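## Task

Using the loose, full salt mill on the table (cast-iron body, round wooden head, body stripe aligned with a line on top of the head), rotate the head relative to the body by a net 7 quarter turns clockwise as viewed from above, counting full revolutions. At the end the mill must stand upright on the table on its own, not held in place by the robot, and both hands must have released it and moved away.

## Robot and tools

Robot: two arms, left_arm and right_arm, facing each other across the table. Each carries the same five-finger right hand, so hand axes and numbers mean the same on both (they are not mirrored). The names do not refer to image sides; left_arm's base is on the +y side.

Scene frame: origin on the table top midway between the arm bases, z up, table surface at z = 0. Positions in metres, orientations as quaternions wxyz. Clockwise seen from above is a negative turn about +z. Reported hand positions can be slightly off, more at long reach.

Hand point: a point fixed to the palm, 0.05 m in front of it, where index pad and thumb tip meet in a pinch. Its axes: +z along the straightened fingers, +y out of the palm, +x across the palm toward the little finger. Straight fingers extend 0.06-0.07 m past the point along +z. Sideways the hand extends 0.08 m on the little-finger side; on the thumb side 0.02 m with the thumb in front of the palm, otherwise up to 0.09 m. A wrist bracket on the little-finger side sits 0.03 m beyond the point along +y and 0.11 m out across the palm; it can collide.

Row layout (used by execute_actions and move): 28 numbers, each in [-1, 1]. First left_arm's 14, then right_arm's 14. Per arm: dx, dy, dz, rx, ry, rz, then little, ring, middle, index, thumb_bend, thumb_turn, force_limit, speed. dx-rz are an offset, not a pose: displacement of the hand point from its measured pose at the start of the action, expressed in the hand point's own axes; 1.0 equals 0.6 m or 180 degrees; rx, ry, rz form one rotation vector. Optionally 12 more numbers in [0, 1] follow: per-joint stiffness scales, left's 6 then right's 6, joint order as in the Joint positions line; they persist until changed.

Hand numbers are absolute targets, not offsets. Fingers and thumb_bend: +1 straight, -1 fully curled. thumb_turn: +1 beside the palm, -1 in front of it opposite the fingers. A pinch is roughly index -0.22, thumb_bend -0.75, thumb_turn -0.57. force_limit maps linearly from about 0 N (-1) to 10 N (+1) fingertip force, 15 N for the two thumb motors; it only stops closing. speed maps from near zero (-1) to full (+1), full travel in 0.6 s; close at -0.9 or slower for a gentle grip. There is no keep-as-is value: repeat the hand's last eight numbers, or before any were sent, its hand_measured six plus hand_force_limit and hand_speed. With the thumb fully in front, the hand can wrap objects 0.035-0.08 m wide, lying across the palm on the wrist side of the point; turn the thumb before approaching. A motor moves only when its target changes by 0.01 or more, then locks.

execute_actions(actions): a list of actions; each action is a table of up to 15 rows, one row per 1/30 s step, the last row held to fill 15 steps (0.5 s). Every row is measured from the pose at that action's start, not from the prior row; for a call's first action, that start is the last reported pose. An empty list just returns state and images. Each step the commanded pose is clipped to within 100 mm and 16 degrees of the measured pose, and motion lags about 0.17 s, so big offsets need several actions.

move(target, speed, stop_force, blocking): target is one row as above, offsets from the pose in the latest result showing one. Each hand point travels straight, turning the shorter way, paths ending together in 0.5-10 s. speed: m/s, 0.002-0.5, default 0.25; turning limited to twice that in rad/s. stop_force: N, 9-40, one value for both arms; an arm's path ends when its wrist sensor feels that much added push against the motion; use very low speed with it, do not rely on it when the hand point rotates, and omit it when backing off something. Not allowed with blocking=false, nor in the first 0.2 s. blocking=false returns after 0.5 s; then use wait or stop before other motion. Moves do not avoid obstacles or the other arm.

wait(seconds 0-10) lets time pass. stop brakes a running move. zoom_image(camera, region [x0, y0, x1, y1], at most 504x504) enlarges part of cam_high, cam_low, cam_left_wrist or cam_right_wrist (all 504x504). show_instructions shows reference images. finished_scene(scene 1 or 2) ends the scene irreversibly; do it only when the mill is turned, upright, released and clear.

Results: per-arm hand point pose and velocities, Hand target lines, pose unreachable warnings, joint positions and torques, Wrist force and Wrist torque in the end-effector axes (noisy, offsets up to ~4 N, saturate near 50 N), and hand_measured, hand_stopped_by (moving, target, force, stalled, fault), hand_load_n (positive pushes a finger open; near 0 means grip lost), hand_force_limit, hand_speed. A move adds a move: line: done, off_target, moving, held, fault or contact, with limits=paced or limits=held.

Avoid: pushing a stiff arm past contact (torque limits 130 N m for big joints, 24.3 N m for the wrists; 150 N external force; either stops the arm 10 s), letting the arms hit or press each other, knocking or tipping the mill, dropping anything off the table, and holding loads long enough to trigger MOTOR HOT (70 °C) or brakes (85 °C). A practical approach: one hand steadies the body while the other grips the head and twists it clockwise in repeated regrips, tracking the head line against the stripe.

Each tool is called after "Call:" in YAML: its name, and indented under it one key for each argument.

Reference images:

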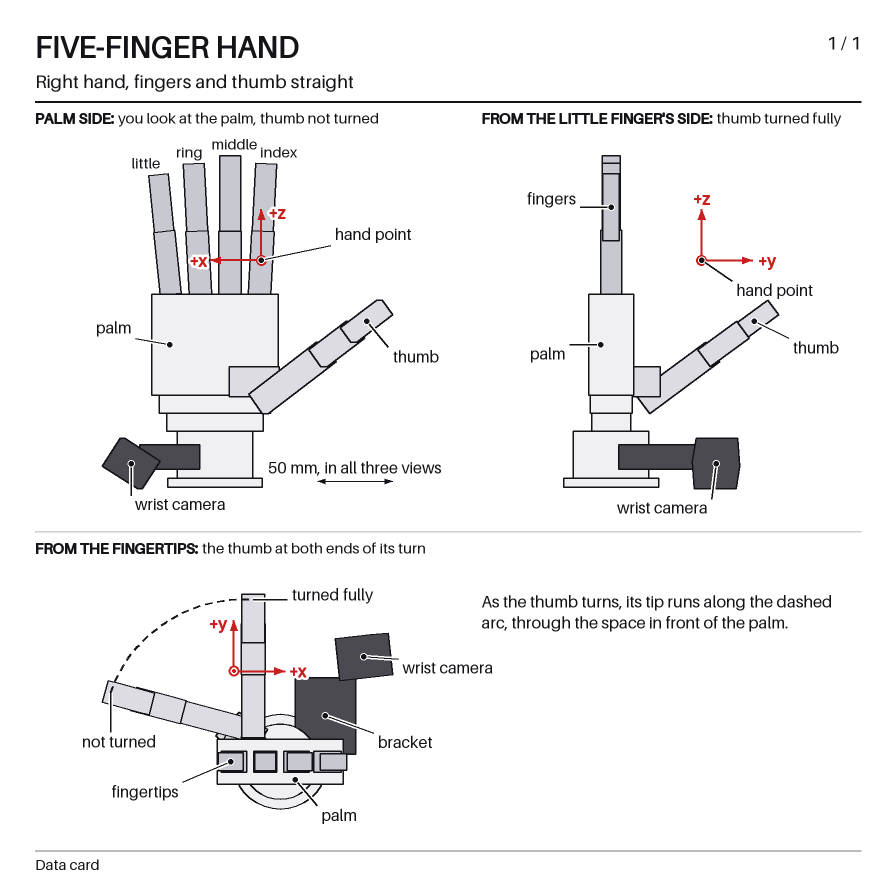

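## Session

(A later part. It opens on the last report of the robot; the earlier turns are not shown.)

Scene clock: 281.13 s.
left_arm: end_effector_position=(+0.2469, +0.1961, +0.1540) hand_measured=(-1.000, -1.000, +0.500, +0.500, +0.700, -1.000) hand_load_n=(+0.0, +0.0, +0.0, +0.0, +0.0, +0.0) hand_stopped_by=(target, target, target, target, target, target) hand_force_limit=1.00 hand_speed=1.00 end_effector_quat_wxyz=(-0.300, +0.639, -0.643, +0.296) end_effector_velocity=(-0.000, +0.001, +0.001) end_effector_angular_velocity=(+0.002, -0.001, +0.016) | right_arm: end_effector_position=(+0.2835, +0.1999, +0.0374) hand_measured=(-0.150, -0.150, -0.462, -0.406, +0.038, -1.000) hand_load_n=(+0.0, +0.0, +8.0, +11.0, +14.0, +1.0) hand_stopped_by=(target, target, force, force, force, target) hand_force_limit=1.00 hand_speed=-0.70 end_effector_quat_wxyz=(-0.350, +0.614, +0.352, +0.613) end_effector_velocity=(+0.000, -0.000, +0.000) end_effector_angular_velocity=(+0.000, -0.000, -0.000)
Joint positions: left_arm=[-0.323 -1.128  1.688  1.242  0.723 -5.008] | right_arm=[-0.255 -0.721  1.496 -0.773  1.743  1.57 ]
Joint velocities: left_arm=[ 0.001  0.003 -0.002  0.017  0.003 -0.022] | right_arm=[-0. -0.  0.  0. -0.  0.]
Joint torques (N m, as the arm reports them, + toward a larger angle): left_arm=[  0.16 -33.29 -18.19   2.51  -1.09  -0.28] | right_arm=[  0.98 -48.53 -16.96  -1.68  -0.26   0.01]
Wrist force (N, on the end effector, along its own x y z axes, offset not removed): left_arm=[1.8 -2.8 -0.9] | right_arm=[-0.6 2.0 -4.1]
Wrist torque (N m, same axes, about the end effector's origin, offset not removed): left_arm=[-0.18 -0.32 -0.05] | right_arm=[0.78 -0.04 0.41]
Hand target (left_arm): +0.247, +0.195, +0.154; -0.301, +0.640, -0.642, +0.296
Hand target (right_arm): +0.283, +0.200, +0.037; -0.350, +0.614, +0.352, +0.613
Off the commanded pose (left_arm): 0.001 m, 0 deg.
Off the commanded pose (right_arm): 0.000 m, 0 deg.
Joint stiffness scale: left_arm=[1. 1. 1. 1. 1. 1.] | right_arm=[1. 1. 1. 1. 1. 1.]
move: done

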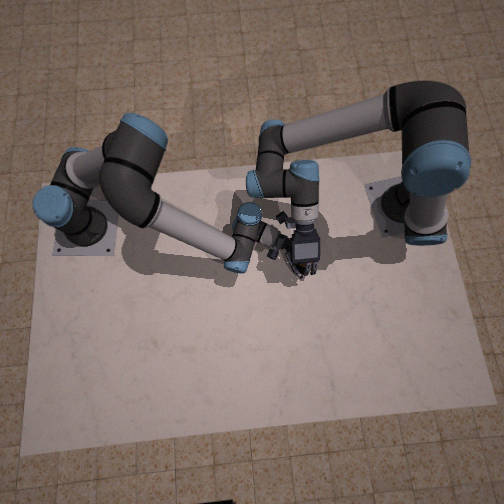

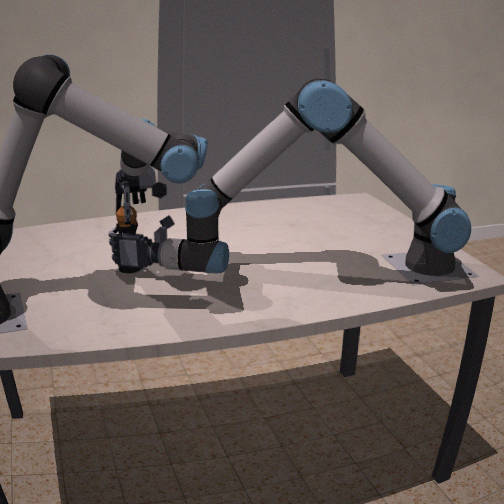

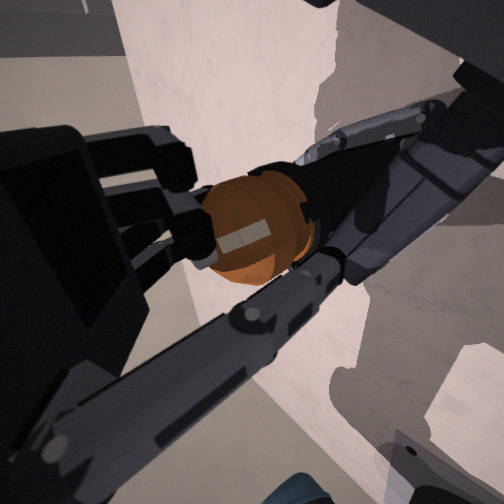

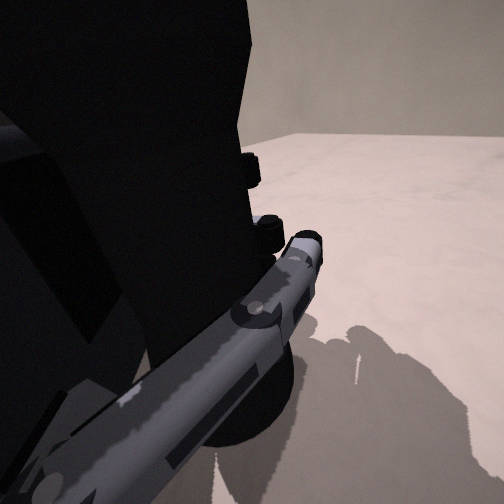

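Call:
move:
  target: [0,0,0,0,0,0,-1,-1,-0.6,-0.6,-0.6,-1,-0.5,-0.5,0,0,0,0,0,0,-0.15,-0.15,-0.9,-0.9,-0.9,-1,1,-0.7]

Call:
move:
  target: [0.007,-0.012,0.016,0,0.256,0.213,-1,-1,-0.8,-0.8,-0.8,-1,1,1,0,0,0,0,0,0,-0.15,-0.15,-0.9,-0.9,-0.9,-1,1,-0.7]
  speed: 0.18

Call:
move:
  target: [0.007,-0.011,0.015,0,0.256,0.213,-1,-1,-0.7,-0.7,-0.7,-1,1,1,0,0,0,0,0,0,-0.15,-0.15,-0.9,-0.9,-0.9,-1,1,-0.7]
  speed: 0.18

Call:
move:
  target: [0.006,-0.012,0.015,0,0.256,0.213,-1,-1,-0.8,-0.8,-0.8,-1,1,1,0,0,0,0,0,0,-0.15,-0.15,-0.9,-0.9,-0.9,-1,1,-0.7]
  speed: 0.18

Call:
move:
  target: [0.02,0.013,-0.015,0,-0.384,-0.32,-1,-1,0.5,0.5,0.7,-1,1,1,0,0,0,0,0,0,-0.15,-0.15,-0.9,-0.9,-0.9,-1,1,-0.7]
  speed: 0.4

Call:
move:
  target: [0.024,0.015,-0.017,0,-0.384,-0.32,-1,-1,0.5,0.5,0.7,-1,1,1,0,0,0,0,0,0,-0.15,-0.15,-0.9,-0.9,-0.9,-1,1,-0.7]
  speed: 0.4

Scene clock: 302.90 s.
left_arm: end_effector_position=(+0.2476, +0.1964, +0.1541) hand_measured=(-1.000, -1.000, +0.254, +0.200, +0.286, -1.000) hand_load_n=(+0.0, +0.0, +0.0, +5.0, +4.0, +0.0) hand_stopped_by=(target, target, force, force, force, target) hand_force_limit=-0.50 hand_speed=-0.50 end_effector_quat_wxyz=(-0.301, +0.639, -0.643, +0.296) end_effector_velocity=(+0.000, +0.000, +0.000) end_effector_angular_velocity=(+0.001, +0.000, -0.000) | right_arm: end_effector_position=(+0.2821, +0.2004, +0.0374) hand_measured=(-0.150, -0.150, -0.462, -0.406, +0.038, -1.000) hand_load_n=(+0.0, +0.0, +8.0, +11.0, +14.0, +1.0) hand_stopped_by=(target, target, force, force, force, target) hand_force_limit=1.00 hand_speed=-0.70 end_effector_quat_wxyz=(-0.351, +0.614, +0.352, +0.613) end_effector_velocity=(+0.000, -0.000, +0.001) end_effector_angular_velocity=(+0.001, -0.000, -0.000)
Joint positions: left_arm=[-0.321 -1.127  1.688  1.243  0.723 -5.008] | right_arm=[-0.253 -0.721  1.496 -0.773  1.743  1.57 ]
Joint velocities: left_arm=[ 0.    -0.001  0.     0.001  0.     0.001] | right_arm=[-0.    -0.001  0.     0.     0.    -0.   ]
Joint torques (N m, as the arm reports them, + toward a larger angle): left_arm=[ -1.76 -34.86 -14.56   1.89  -1.07   0.28] | right_arm=[ -0.94 -48.19 -17.34  -1.67  -0.2    0.13]
Wrist force (N, on the end effector, along its own x y z axes, offset not removed): left_arm=[1.5 0.8 6.8] | right_arm=[2.2 -3.1 -4.1]
Wrist torque (N m, same axes, about the end effector's origin, offset not removed): left_arm=[0.05 -0.79 0.26] | right_arm=[-0.16 -0.20 0.29]
Hand target (left_arm): +0.247, +0.196, +0.154; -0.300, +0.639, -0.643, +0.296
Hand target (right_arm): +0.283, +0.200, +0.037; -0.350, +0.614, +0.352, +0.613
Off the commanded pose (left_arm): 0.001 m, 0 deg.
Off the commanded pose (right_arm): 0.001 m, 0 deg.
Joint stiffness scale: left_arm=[1. 1. 1. 1. 1. 1.] | right_arm=[1. 1. 1. 1. 1. 1.]
move: done

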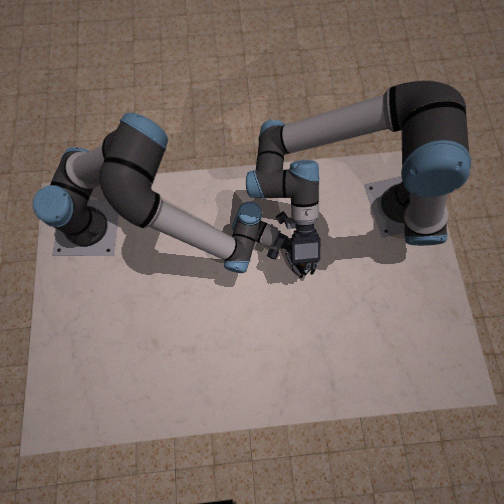

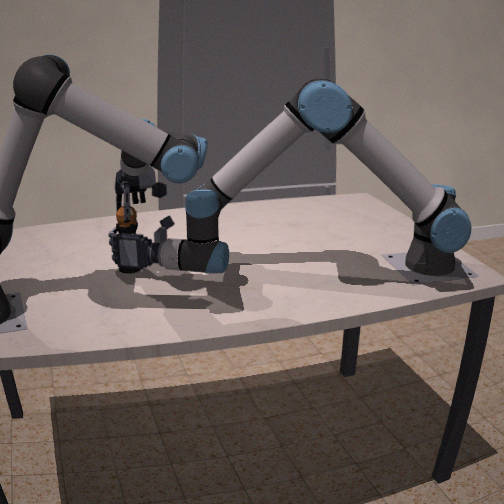

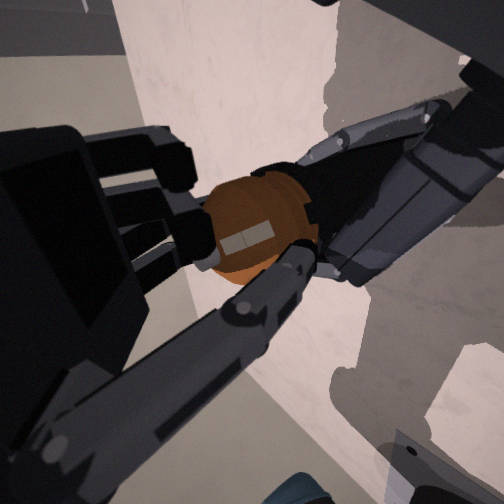

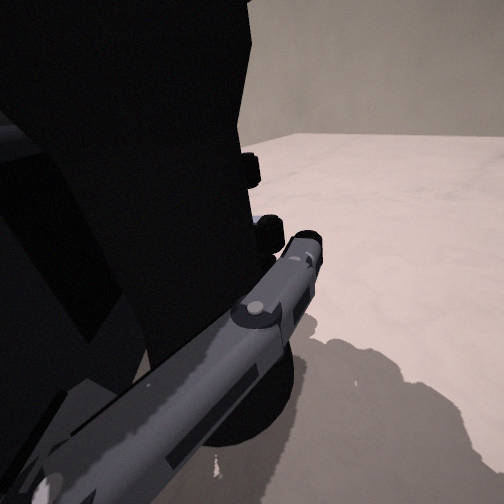

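Scene clock: 306.37 s.
left_arm: end_effector_position=(+0.2614, +0.1911, +0.1554) hand_measured=(-1.000, -1.000, +0.202, +0.168, +0.264, -1.000) hand_load_n=(+0.0, +0.0, +16.0, +2.5, +15.5, -3.0) hand_stopped_by=(target, target, force, force, force, target) hand_force_limit=1.00 hand_speed=1.00 end_effector_quat_wxyz=(-0.111, +0.238, -0.875, +0.407) end_effector_velocity=(-0.001, -0.001, -0.001) end_effector_angular_velocity=(+0.001, +0.002, -0.018) | right_arm: end_effector_position=(+0.2794, +0.2014, +0.0375) hand_measured=(-0.150, -0.150, -0.462, -0.406, +0.038, -1.000) hand_load_n=(+0.0, +0.0, +7.5, +11.0, +13.5, +0.5) hand_stopped_by=(target, target, force, force, force, target) hand_force_limit=1.00 hand_speed=-0.70 end_effector_quat_wxyz=(-0.352, +0.613, +0.354, +0.612) end_effector_velocity=(+0.000, -0.000, -0.001) end_effector_angular_velocity=(-0.001, +0.000, -0.000)
Joint positions: left_arm=[-0.2   -1.584  1.991  0.389  1.12  -3.56 ] | right_arm=[-0.25  -0.721  1.496 -0.773  1.742  1.57 ]
Joint velocities: left_arm=[ 0.005  0.     0.    -0.006  0.018  0.016] | right_arm=[-0.     0.001  0.    -0.    -0.     0.   ]
Joint torques (N m, as the arm reports them, + toward a larger angle): left_arm=[ -1.   -20.32 -15.24   0.24   1.29  -0.2 ] | right_arm=[ -2.56 -48.35 -17.45  -1.67   0.     0.1 ]
Wrist force (N, on the end effector, along its own x y z axes, offset not removed): left_arm=[-2.2 -3.4 4.7] | right_arm=[0.1 -8.3 -6.2]
Wrist torque (N m, same axes, about the end effector's origin, offset not removed): left_arm=[-0.12 -1.14 -0.33] | right_arm=[-0.54 0.05 -0.12]
Hand target (left_arm): +0.260, +0.192, +0.154; +0.109, -0.235, +0.876, -0.406
Hand target (right_arm): +0.282, +0.200, +0.037; -0.351, +0.614, +0.352, +0.613
Off the commanded pose (left_arm): 0.003 m, 1 deg.
Off the commanded pose (right_arm): 0.003 m, 0 deg.
Joint stiffness scale: left_arm=[1. 1. 1. 1. 1. 1.] | right_arm=[1. 1. 1. 1. 1. 1.]
move: done

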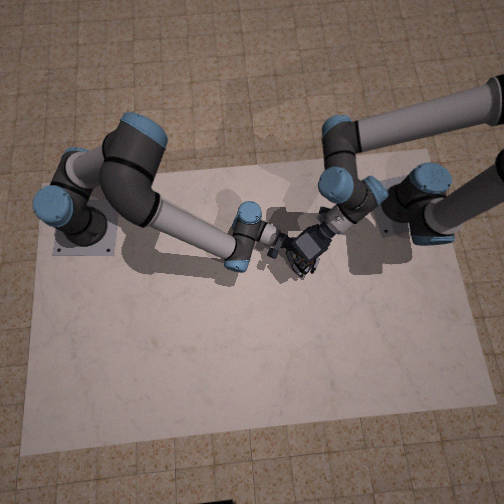

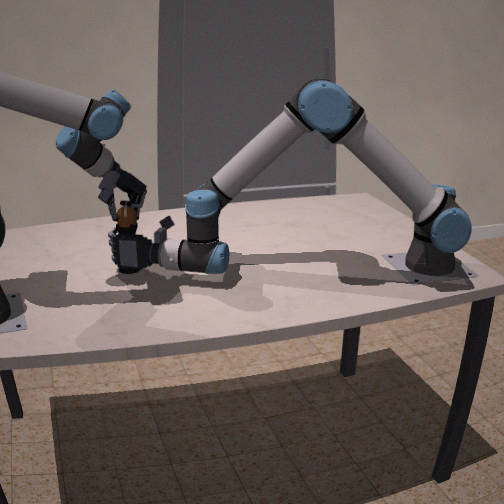

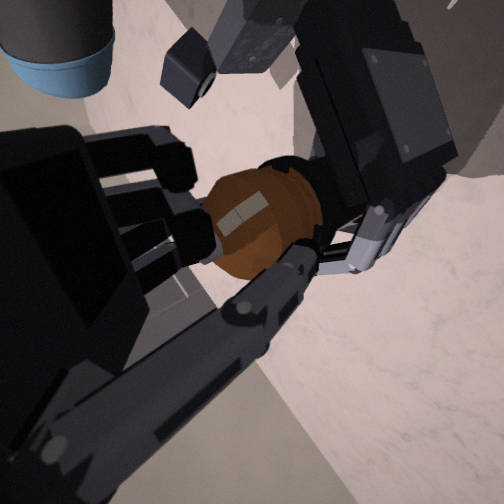

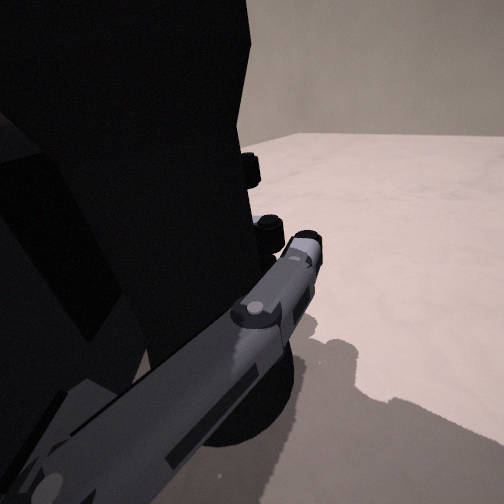

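Scene clock: 309.87 s.
left_arm: end_effector_position=(+0.2642, +0.1743, +0.1577) hand_measured=(-1.000, -1.000, +0.202, +0.132, +0.260, -1.000) hand_load_n=(+0.0, +0.0, +19.5, +0.0, +6.0, +1.5) hand_stopped_by=(target, target, force, force, force, target) hand_force_limit=1.00 hand_speed=1.00 end_effector_quat_wxyz=(-0.104, +0.233, +0.874, -0.414) end_effector_velocity=(+0.000, +0.001, +0.001) end_effector_angular_velocity=(+0.001, -0.004, -0.013) | right_arm: end_effector_position=(+0.2737, +0.2038, +0.0377) hand_measured=(-0.150, -0.150, -0.462, -0.406, +0.038, -1.000) hand_load_n=(+0.0, +0.0, +13.5, +9.0, +12.0, -6.0) hand_stopped_by=(target, target, force, force, force, target) hand_force_limit=1.00 hand_speed=-0.70 end_effector_quat_wxyz=(-0.355, +0.611, +0.357, +0.611) end_effector_velocity=(-0.000, -0.000, -0.000) end_effector_angular_velocity=(-0.000, +0.000, +0.000)
Joint positions: left_arm=[ 0.291 -1.381  1.796  0.523  2.236 -2.428] | right_arm=[-0.243 -0.721  1.496 -0.773  1.738  1.569]
Joint velocities: left_arm=[ 0.003  0.004 -0.005  0.013  0.007  0.02 ] | right_arm=[-0.  0.  0. -0. -0.  0.]
Joint torques (N m, as the arm reports them, + toward a larger angle): left_arm=[  3.95 -23.52 -13.61   5.55   0.84  -0.63] | right_arm=[ -4.33 -48.35 -17.04  -1.6    1.51   0.53]
Wrist force (N, on the end effector, along its own x y z axes, offset not removed): left_arm=[-9.3 -8.5 10.8] | right_arm=[-2.6 -15.4 13.9]
Wrist torque (N m, same axes, about the end effector's origin, offset not removed): left_arm=[0.32 -1.04 -0.14] | right_arm=[-1.50 -1.52 -1.07]
Hand target (left_arm): +0.264, +0.179, +0.154; -0.109, +0.230, +0.876, -0.409
Hand target (right_arm): +0.279, +0.201, +0.037; -0.352, +0.613, +0.354, +0.612
Off the commanded pose (left_arm): 0.006 m, 1 deg.
Off the commanded pose (right_arm): 0.006 m, 1 deg.
Joint stiffness scale: left_arm=[1. 1. 1. 1. 1. 1.] | right_arm=[1. 1. 1. 1. 1. 1.]
move: off_target (left_arm, right_arm)

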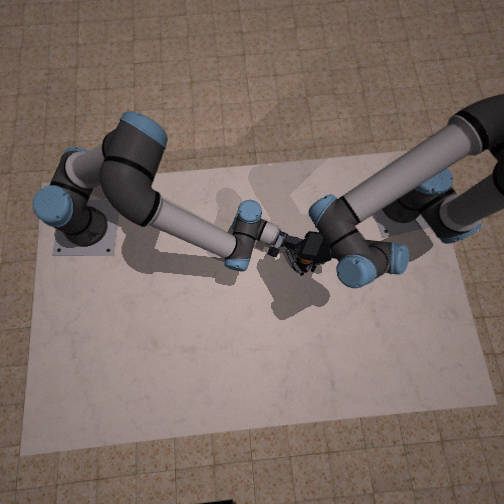

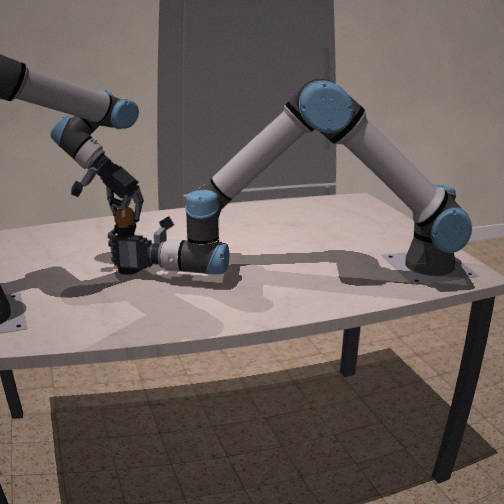

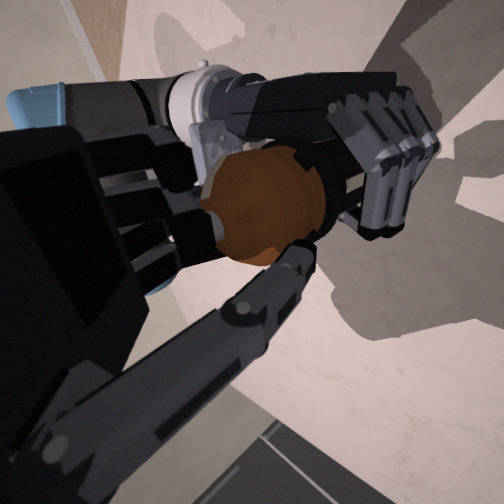

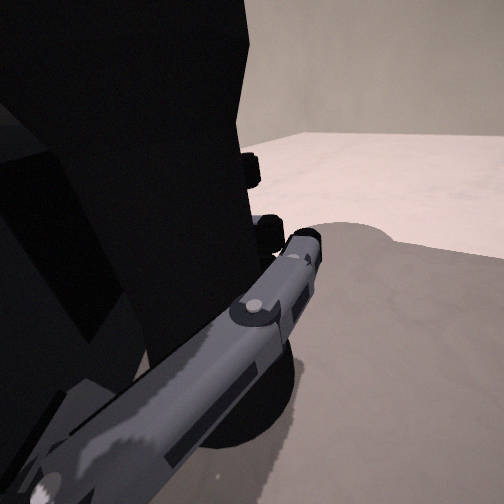

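Scene clock: 313.30 s.
left_arm: end_effector_position=(+0.2503, +0.1627, +0.1595) hand_measured=(-1.000, -1.000, +0.202, +0.036, +0.212, -1.000) hand_load_n=(+0.0, -0.5, +20.0, +1.0, +8.5, +1.5) hand_stopped_by=(target, target, force, force, force, target) hand_force_limit=1.00 hand_speed=1.00 end_effector_quat_wxyz=(-0.293, +0.642, +0.639, -0.307) end_effector_velocity=(+0.000, +0.001, +0.001) end_effector_angular_velocity=(+0.001, +0.000, -0.017) | right_arm: end_effector_position=(+0.2794, +0.2026, +0.0385) hand_measured=(-0.150, -0.150, -0.454, -0.406, +0.038, -1.000) hand_load_n=(+0.0, +0.0, +22.0, +5.0, +10.5, -13.0) hand_stopped_by=(target, target, force, force, force, target) hand_force_limit=1.00 hand_speed=-0.70 end_effector_quat_wxyz=(-0.353, +0.612, +0.354, +0.613) end_effector_velocity=(+0.000, -0.000, +0.000) end_effector_angular_velocity=(+0.000, -0.000, -0.001)
Joint positions: left_arm=[ 0.354 -0.91   1.386  1.584  2.332 -0.887] | right_arm=[-0.25  -0.721  1.494 -0.774  1.738  1.569]
Joint velocities: left_arm=[ 0.     0.003 -0.004  0.016 -0.008  0.021] | right_arm=[-0. -0.  0.  0.  0. -0.]
Joint torques (N m, as the arm reports them, + toward a larger angle): left_arm=[  7.28 -40.46 -16.33   3.72  -4.44  -0.49] | right_arm=[  7.06 -47.88 -16.4   -1.46  -0.21  -0.12]
Wrist force (N, on the end effector, along its own x y z axes, offset not removed): left_arm=[-11.1 -11.1 14.5] | right_arm=[-4.3 1.1 16.6]
Wrist torque (N m, same axes, about the end effector's origin, offset not removed): left_arm=[-0.43 -1.37 -0.24] | right_arm=[-0.69 -1.49 0.41]
Hand target (left_arm): +0.255, +0.166, +0.157; -0.294, +0.641, +0.642, -0.303
Hand target (right_arm): +0.274, +0.204, +0.038; -0.355, +0.611, +0.357, +0.611
Off the commanded pose (left_arm): 0.006 m, 1 deg.
Off the commanded pose (right_arm): 0.006 m, 0 deg.
Joint stiffness scale: left_arm=[1. 1. 1. 1. 1. 1.] | right_arm=[1. 1. 1. 1. 1. 1.]
move: off_target (left_arm, right_arm)

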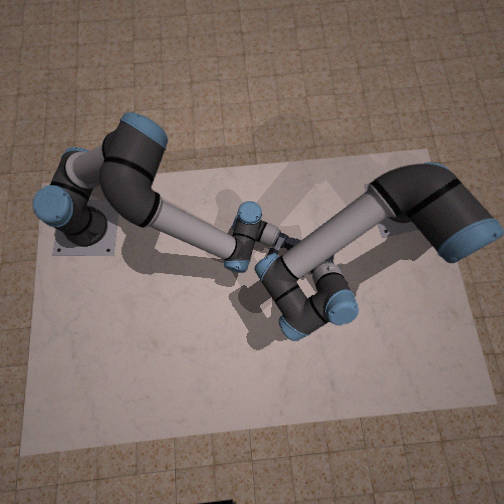

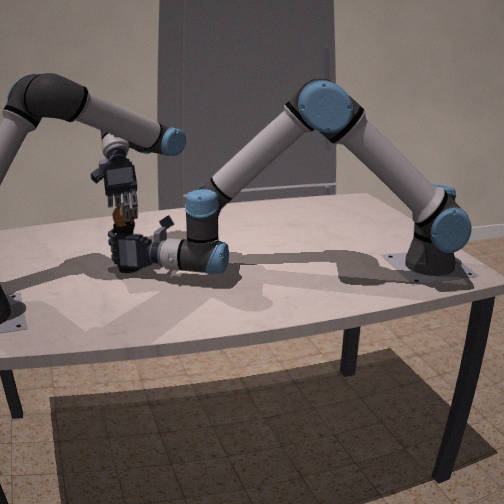

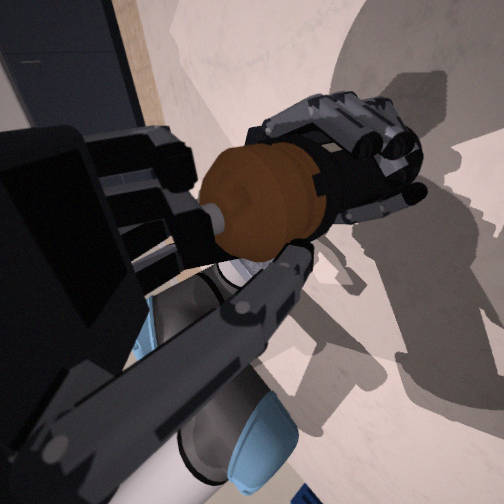

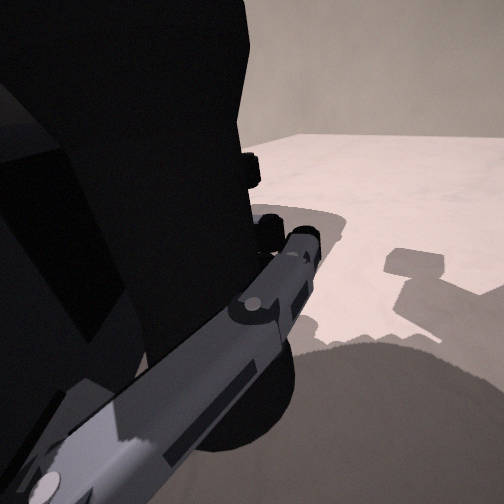

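Scene clock: 316.07 s.
left_arm: end_effector_position=(+0.2627, +0.1735, +0.1599) hand_measured=(-1.000, -1.000, +0.500, +0.500, +0.700, -1.000) hand_load_n=(+0.0, +0.0, +0.0, +0.0, +0.0, +0.0) hand_stopped_by=(target, target, target, target, target, target) hand_force_limit=1.00 hand_speed=1.00 end_effector_quat_wxyz=(+0.000, -0.003, +0.901, -0.434) end_effector_velocity=(+0.002, +0.000, +0.000) end_effector_angular_velocity=(+0.001, -0.005, +0.015) | right_arm: end_effector_position=(+0.2793, +0.2024, +0.0375) hand_measured=(-0.150, -0.150, -0.456, -0.406, +0.038, -1.000) hand_load_n=(+0.0, +0.0, +7.5, +8.5, +14.0, +0.5) hand_stopped_by=(target, target, force, force, force, target) hand_force_limit=1.00 hand_speed=-0.70 end_effector_quat_wxyz=(-0.353, +0.612, +0.355, +0.612) end_effector_velocity=(-0.000, -0.000, -0.000) end_effector_angular_velocity=(-0.000, +0.000, -0.000)
Joint positions: left_arm=[ 0.061 -1.577  1.961  0.298  1.713 -3.029] | right_arm=[-0.25  -0.72   1.494 -0.773  1.738  1.569]
Joint velocities: left_arm=[-0.003 -0.001  0.001 -0.001 -0.017 -0.008] | right_arm=[-0. -0.  0. -0.  0. -0.]
Joint torques (N m, as the arm reports them, + toward a larger angle): left_arm=[ -1.35 -20.51 -16.    -0.06  -0.4   -0.24] | right_arm=[  1.04 -49.48 -16.68  -1.94  -0.33   0.07]
Wrist force (N, on the end effector, along its own x y z axes, offset not removed): left_arm=[5.5 -2.6 0.6] | right_arm=[-2.7 -2.2 -5.8]
Wrist torque (N m, same axes, about the end effector's origin, offset not removed): left_arm=[-0.55 -1.17 0.16] | right_arm=[-0.04 0.58 -0.01]
Hand target (left_arm): +0.262, +0.174, +0.160; +0.001, -0.003, +0.901, -0.433
Hand target (right_arm): +0.279, +0.203, +0.039; -0.353, +0.612, +0.354, +0.613
Off the commanded pose (left_arm): 0.002 m, 0 deg.
Off the commanded pose (right_arm): 0.001 m, 0 deg.
Joint stiffness scale: left_arm=[1. 1. 1. 1. 1. 1.] | right_arm=[1. 1. 1. 1. 1. 1.]
move: done

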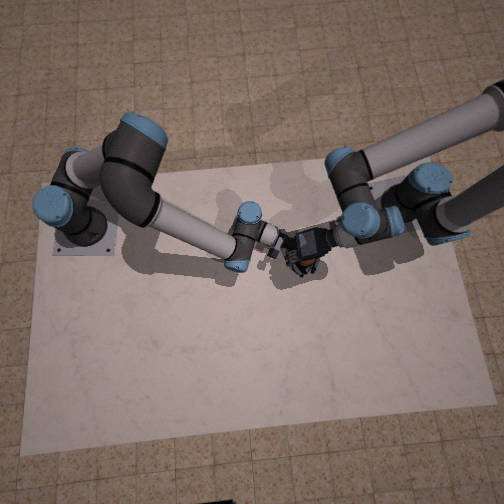

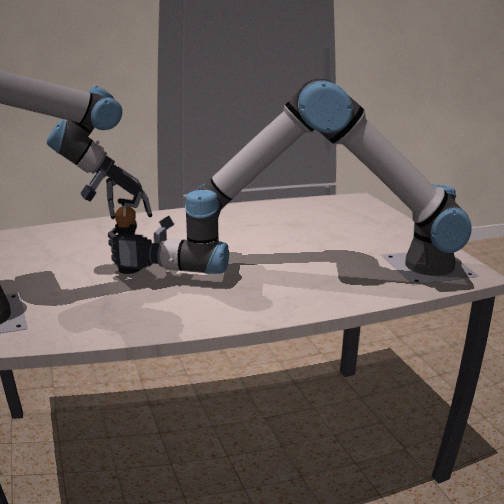

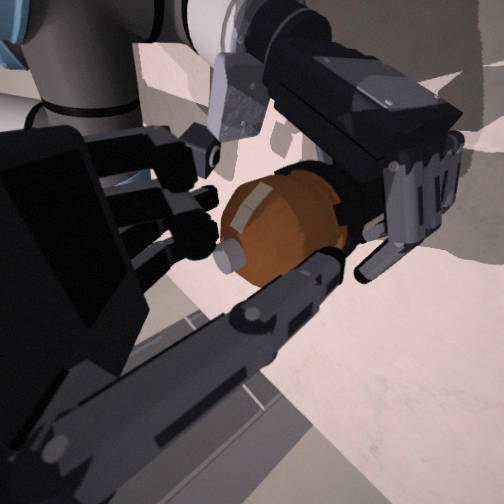

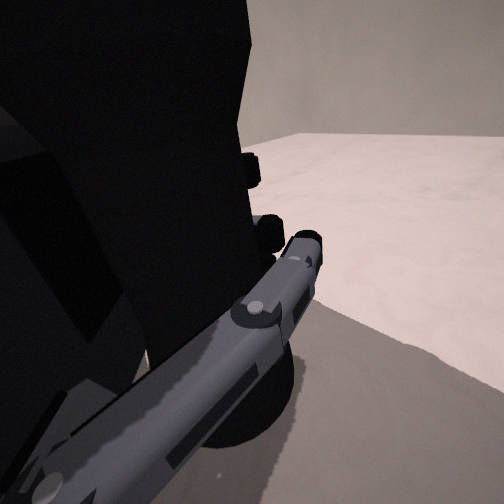

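Scene clock: 318.80 s.
left_arm: end_effector_position=(+0.2478, +0.1875, +0.1595) hand_measured=(-1.000, -1.000, +0.500, +0.500, +0.700, -1.000) hand_load_n=(+0.0, +0.0, +0.0, +0.0, +0.0, +0.0) hand_stopped_by=(target, target, target, target, target, target) hand_force_limit=1.00 hand_speed=1.00 end_effector_quat_wxyz=(-0.293, +0.643, -0.637, +0.306) end_effector_velocity=(-0.000, +0.002, +0.001) end_effector_angular_velocity=(+0.004, -0.001, +0.016) | right_arm: end_effector_position=(+0.2793, +0.2023, +0.0375) hand_measured=(-0.150, -0.150, -0.458, -0.406, +0.038, -1.000) hand_load_n=(+0.0, +0.0, +7.0, +9.0, +14.0, +1.5) hand_stopped_by=(target, target, force, force, force, target) hand_force_limit=1.00 hand_speed=-0.70 end_effector_quat_wxyz=(-0.353, +0.612, +0.355, +0.612) end_effector_velocity=(-0.000, -0.000, -0.000) end_effector_angular_velocity=(-0.000, +0.000, +0.000)
Joint positions: left_arm=[-0.321 -1.13   1.668  1.241  0.714 -5.012] | right_arm=[-0.25  -0.72   1.494 -0.773  1.738  1.569]
Joint velocities: left_arm=[ 0.001  0.003 -0.002  0.02   0.003 -0.022] | right_arm=[ 0.  0.  0. -0. -0.  0.]
Joint torques (N m, as the arm reports them, + toward a larger angle): left_arm=[  1.13 -31.58 -17.64   2.8   -0.93  -0.63] | right_arm=[  0.69 -48.21 -17.2   -1.84  -0.29  -0.09]
Wrist force (N, on the end effector, along its own x y z axes, offset not removed): left_arm=[0.0 -2.7 1.0] | right_arm=[-0.9 -4.0 1.1]
Wrist torque (N m, same axes, about the end effector's origin, offset not removed): left_arm=[-0.15 -0.13 -0.17] | right_arm=[-0.57 0.21 0.05]
Hand target (left_arm): +0.248, +0.187, +0.159; -0.293, +0.645, -0.636, +0.306
Hand target (right_arm): +0.279, +0.202, +0.037; -0.353, +0.612, +0.355, +0.612
Off the commanded pose (left_arm): 0.001 m, 0 deg.
Off the commanded pose (right_arm): 0.000 m, 0 deg.
Joint stiffness scale: left_arm=[1. 1. 1. 1. 1. 1.] | right_arm=[1. 1. 1. 1. 1. 1.]
move: done

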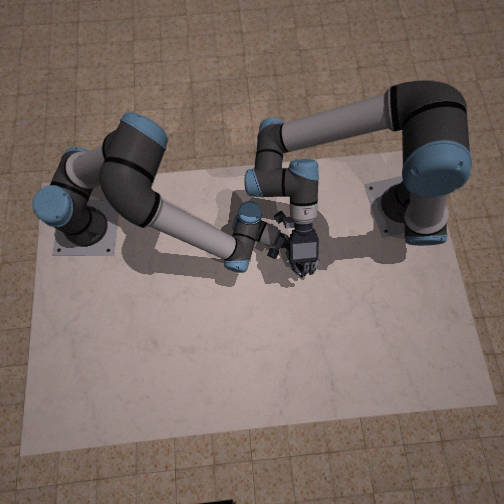

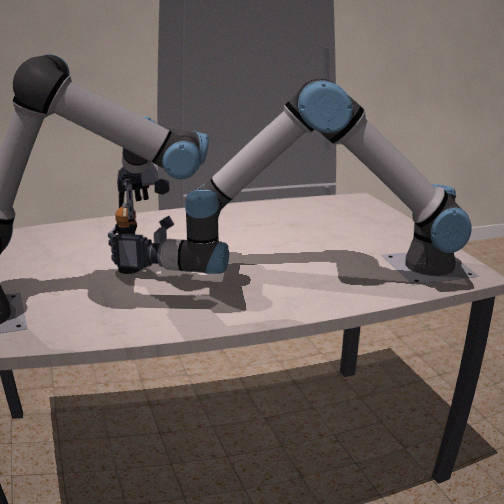

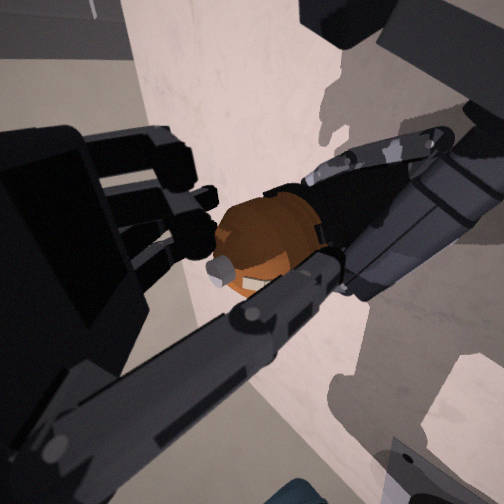

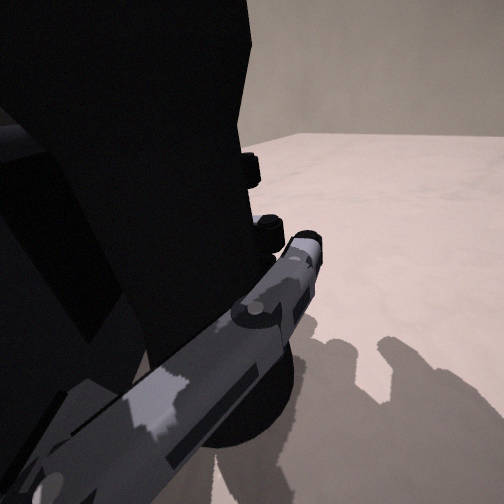

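Call:
move:
  target: [-0.013,0.015,0.004,0,0,0,-1,0.5,0.5,0.5,0.7,-1,1,1,0,0,0,0,0,0,-0.15,-0.15,-0.8,-0.8,-0.8,-1,1,-0.7]
  speed: 0.02

Call:
move:
  target: [0,0,0,0,0,0,-1,-0.6,-0.6,-0.6,-0.6,-1,-0.5,-0.6,0,0,0,0,0,0,-0.15,-0.15,-0.8,-0.8,-0.8,-1,1,-0.7]

Call:
move:
  target: [0.007,-0.011,0.015,0,0.256,0.213,-1,-0.6,-0.8,-0.8,-0.8,-1,1,1,0,0,0,0,0,0,-0.15,-0.15,-0.8,-0.8,-0.8,-1,1,-0.7]
  speed: 0.15

Scene clock: 340.93 s.
left_arm: end_effector_position=(+0.2445, +0.1943, +0.1509) hand_measured=(-1.000, +0.500, +0.500, +0.500, +0.700, -1.000) hand_load_n=(+0.0, +0.0, +0.0, +0.0, +0.0, +0.0) hand_stopped_by=(target, target, target, target, target, target) hand_force_limit=1.00 hand_speed=1.00 end_effector_quat_wxyz=(-0.294, +0.643, -0.637, +0.306) end_effector_velocity=(-0.000, +0.000, -0.000) end_effector_angular_velocity=(-0.006, +0.001, +0.001) | right_arm: end_effector_position=(+0.2793, +0.2023, +0.0375) hand_measured=(-0.150, -0.150, -0.466, -0.412, +0.036, -1.000) hand_load_n=(+0.0, +0.0, +11.0, +11.0, +14.5, +1.5) hand_stopped_by=(target, target, force, force, force, target) hand_force_limit=1.00 hand_speed=-0.70 end_effector_quat_wxyz=(-0.353, +0.612, +0.355, +0.612) end_effector_velocity=(+0.000, -0.000, -0.000) end_effector_angular_velocity=(-0.000, +0.000, -0.000)
Joint positions: left_arm=[-0.333 -1.133  1.702  1.224  0.716 -5.03 ] | right_arm=[-0.25  -0.72   1.494 -0.773  1.738  1.569]
Joint velocities: left_arm=[-0.001 -0.003  0.004 -0.004  0.    -0.004] | right_arm=[-0.  0.  0.  0. -0.  0.]
Joint torques (N m, as the arm reports them, + toward a larger angle): left_arm=[ -0.92 -34.62 -12.35   2.11  -0.92  -0.26] | right_arm=[  1.09 -47.82 -17.26  -1.76  -0.27  -0.03]
Wrist force (N, on the end effector, along its own x y z axes, offset not removed): left_arm=[7.2 -1.7 -1.0] | right_arm=[-0.6 -2.0 -4.2]
Wrist torque (N m, same axes, about the end effector's origin, offset not removed): left_arm=[-0.14 -1.26 0.51] | right_arm=[0.11 0.24 0.11]
Hand target (left_arm): +0.244, +0.195, +0.151; -0.293, +0.643, -0.637, +0.306
Hand target (right_arm): +0.279, +0.202, +0.037; -0.353, +0.612, +0.355, +0.612
Off the commanded pose (left_arm): 0.001 m, 0 deg.
Off the commanded pose (right_arm): 0.000 m, 0 deg.
Joint stiffness scale: left_arm=[1. 1. 1. 1. 1. 1.] | right_arm=[1. 1. 1. 1. 1. 1.]
move: done

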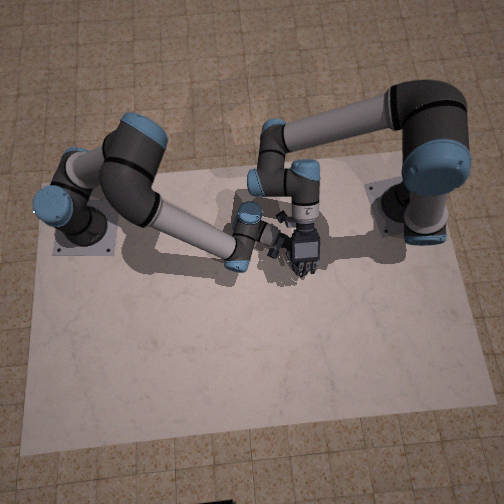

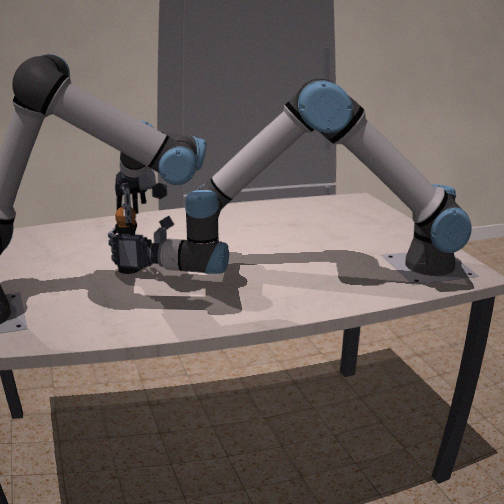

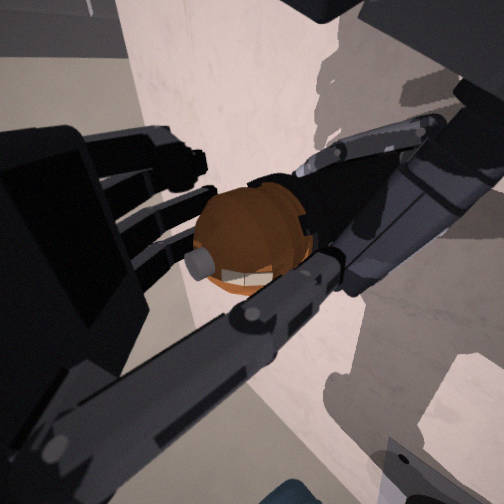

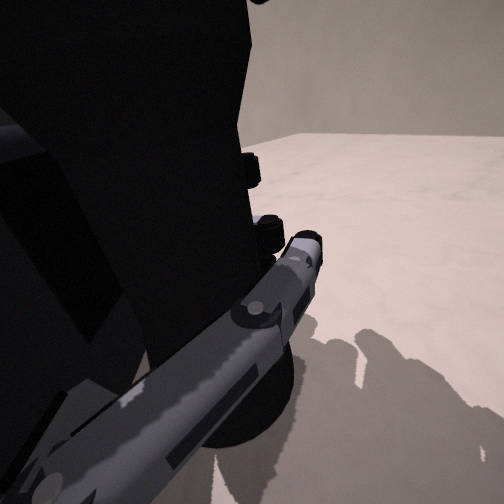

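Scene clock: 342.17 s.
left_arm: end_effector_position=(+0.2448, +0.1943, +0.1509) hand_measured=(-1.000, -0.052, +0.236, +0.214, +0.300, -1.000) hand_load_n=(+0.0, +2.5, +0.0, +2.5, +4.0, +0.5) hand_stopped_by=(target, force, force, force, force, target) hand_force_limit=-0.50 hand_speed=-0.60 end_effector_quat_wxyz=(-0.294, +0.643, -0.637, +0.307) end_effector_velocity=(+0.000, -0.000, +0.001) end_effector_angular_velocity=(-0.002, +0.001, +0.000) | right_arm: end_effector_position=(+0.2784, +0.2027, +0.0375) hand_measured=(-0.150, -0.150, -0.466, -0.412, +0.036, -1.000) hand_load_n=(+0.0, +0.0, +11.0, +11.0, +14.5, +1.0) hand_stopped_by=(target, target, force, force, force, target) hand_force_limit=1.00 hand_speed=-0.70 end_effector_quat_wxyz=(-0.353, +0.612, +0.355, +0.612) end_effector_velocity=(-0.000, +0.000, +0.000) end_effector_angular_velocity=(+0.000, -0.000, +0.000)
Joint positions: left_arm=[-0.332 -1.133  1.702  1.224  0.715 -5.03 ] | right_arm=[-0.249 -0.72   1.494 -0.773  1.738  1.569]
Joint velocities: left_arm=[ 0.    -0.002 -0.    -0.001 -0.     0.   ] | right_arm=[ 0. -0.  0.  0.  0. -0.]
Joint torques (N m, as the arm reports them, + toward a larger angle): left_arm=[ -1.26 -33.41 -14.76   2.49  -0.88  -0.03] | right_arm=[ -0.61 -48.35 -16.83  -1.73  -0.06   0.06]
Wrist force (N, on the end effector, along its own x y z axes, offset not removed): left_arm=[6.3 -3.8 3.4] | right_arm=[-2.8 -3.4 -2.8]
Wrist torque (N m, same axes, about the end effector's origin, offset not removed): left_arm=[-0.60 -0.90 0.33] | right_arm=[0.11 0.35 -0.30]
Hand target (left_arm): +0.244, +0.194, +0.151; -0.294, +0.643, -0.637, +0.306
Hand target (right_arm): +0.279, +0.202, +0.037; -0.353, +0.612, +0.355, +0.612
Off the commanded pose (left_arm): 0.000 m, 0 deg.
Off the commanded pose (right_arm): 0.001 m, 0 deg.
Joint stiffness scale: left_arm=[1. 1. 1. 1. 1. 1.] | right_arm=[1. 1. 1. 1. 1. 1.]
move: done

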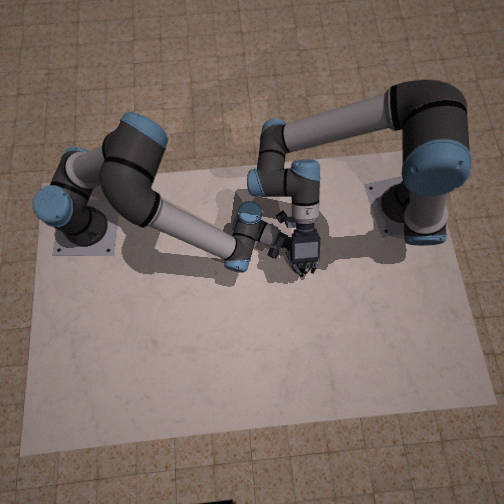

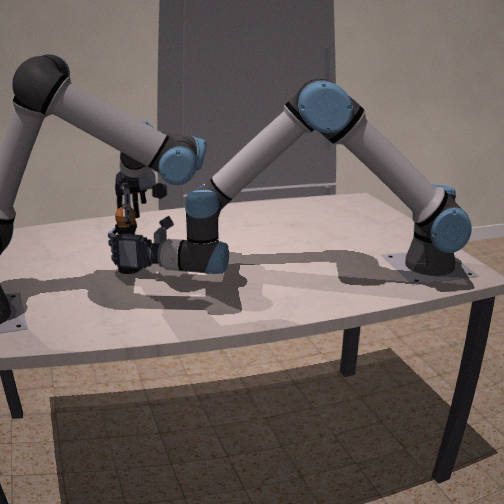

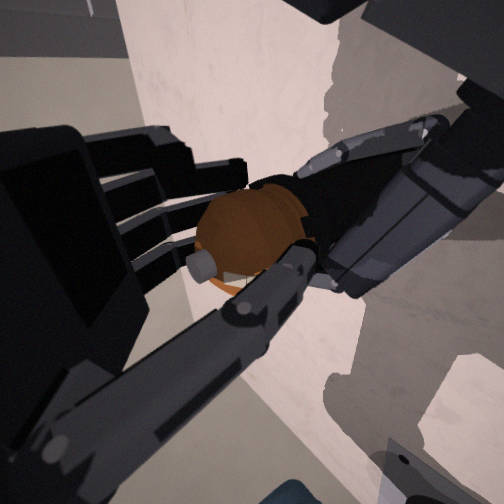

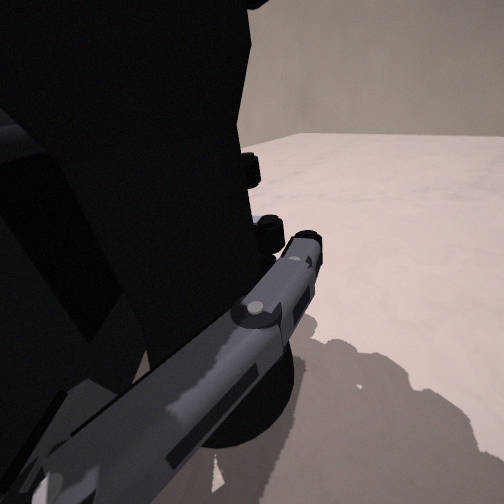

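Scene clock: 346.17 s.
left_arm: end_effector_position=(+0.2554, +0.1876, +0.1527) hand_measured=(-1.000, -0.052, +0.178, +0.174, +0.284, -1.000) hand_load_n=(+0.0, +1.0, +11.0, +7.5, +21.5, -9.0) hand_stopped_by=(target, force, force, force, force, target) hand_force_limit=1.00 hand_speed=1.00 end_effector_quat_wxyz=(-0.108, +0.238, -0.868, +0.421) end_effector_velocity=(+0.000, -0.000, -0.001) end_effector_angular_velocity=(+0.003, +0.001, -0.016) | right_arm: end_effector_position=(+0.2784, +0.2027, +0.0375) hand_measured=(-0.150, -0.150, -0.466, -0.412, +0.036, -1.000) hand_load_n=(+0.0, +0.0, +10.5, +10.5, +14.0, +1.5) hand_stopped_by=(target, target, force, force, force, target) hand_force_limit=1.00 hand_speed=-0.70 end_effector_quat_wxyz=(-0.353, +0.612, +0.355, +0.612) end_effector_velocity=(-0.000, +0.000, +0.000) end_effector_angular_velocity=(+0.000, -0.000, +0.000)
Joint positions: left_arm=[-0.221 -1.596  2.017  0.35   1.103 -3.572] | right_arm=[-0.249 -0.72   1.494 -0.774  1.738  1.57 ]
Joint velocities: left_arm=[ 0.008 -0.001  0.001 -0.004  0.018  0.017] | right_arm=[ 0. -0. -0. -0.  0. -0.]
Joint torques (N m, as the arm reports them, + toward a larger angle): left_arm=[  1.32 -17.39 -12.96   0.81  -0.23   0.55] | right_arm=[  0.75 -48.51 -17.29  -1.51  -0.43  -0.13]
Wrist force (N, on the end effector, along its own x y z axes, offset not removed): left_arm=[3.0 -1.0 -5.1] | right_arm=[-3.2 -2.5 -4.8]
Wrist torque (N m, same axes, about the end effector's origin, offset not removed): left_arm=[0.55 -0.86 -0.43] | right_arm=[-0.68 0.68 0.31]
Hand target (left_arm): +0.256, +0.190, +0.150; +0.108, -0.237, +0.870, -0.419
Hand target (right_arm): +0.278, +0.203, +0.037; -0.353, +0.612, +0.355, +0.612
Off the commanded pose (left_arm): 0.003 m, 0 deg.
Off the commanded pose (right_arm): 0.000 m, 0 deg.
Joint stiffness scale: left_arm=[1. 1. 1. 1. 1. 1.] | right_arm=[1. 1. 1. 1. 1. 1.]
move: done

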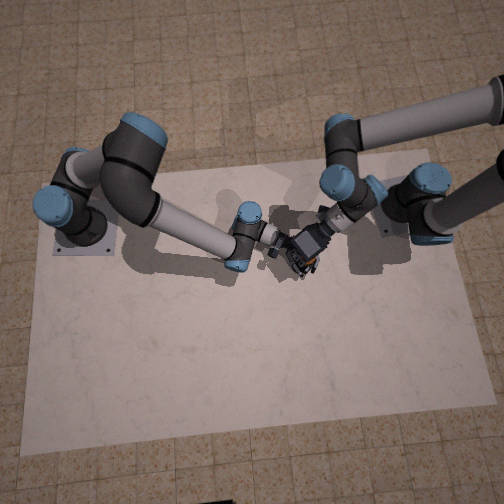

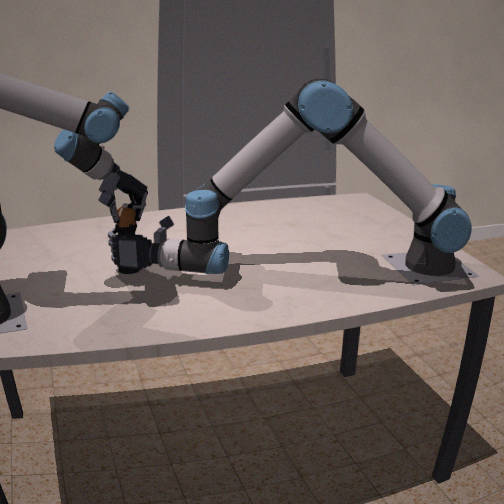

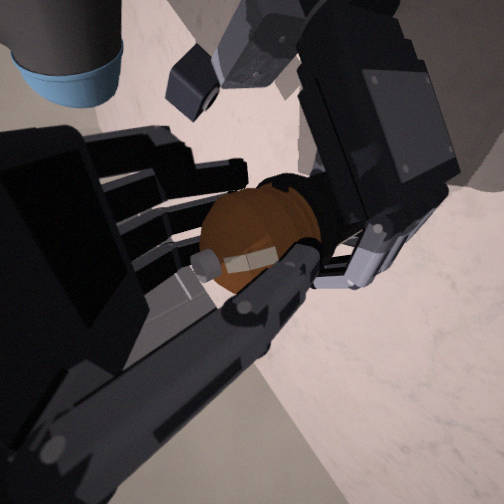

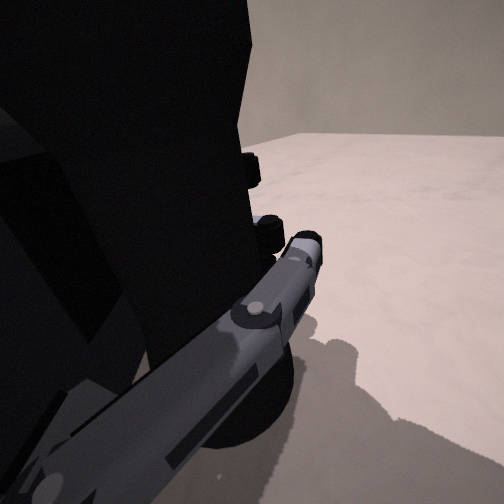

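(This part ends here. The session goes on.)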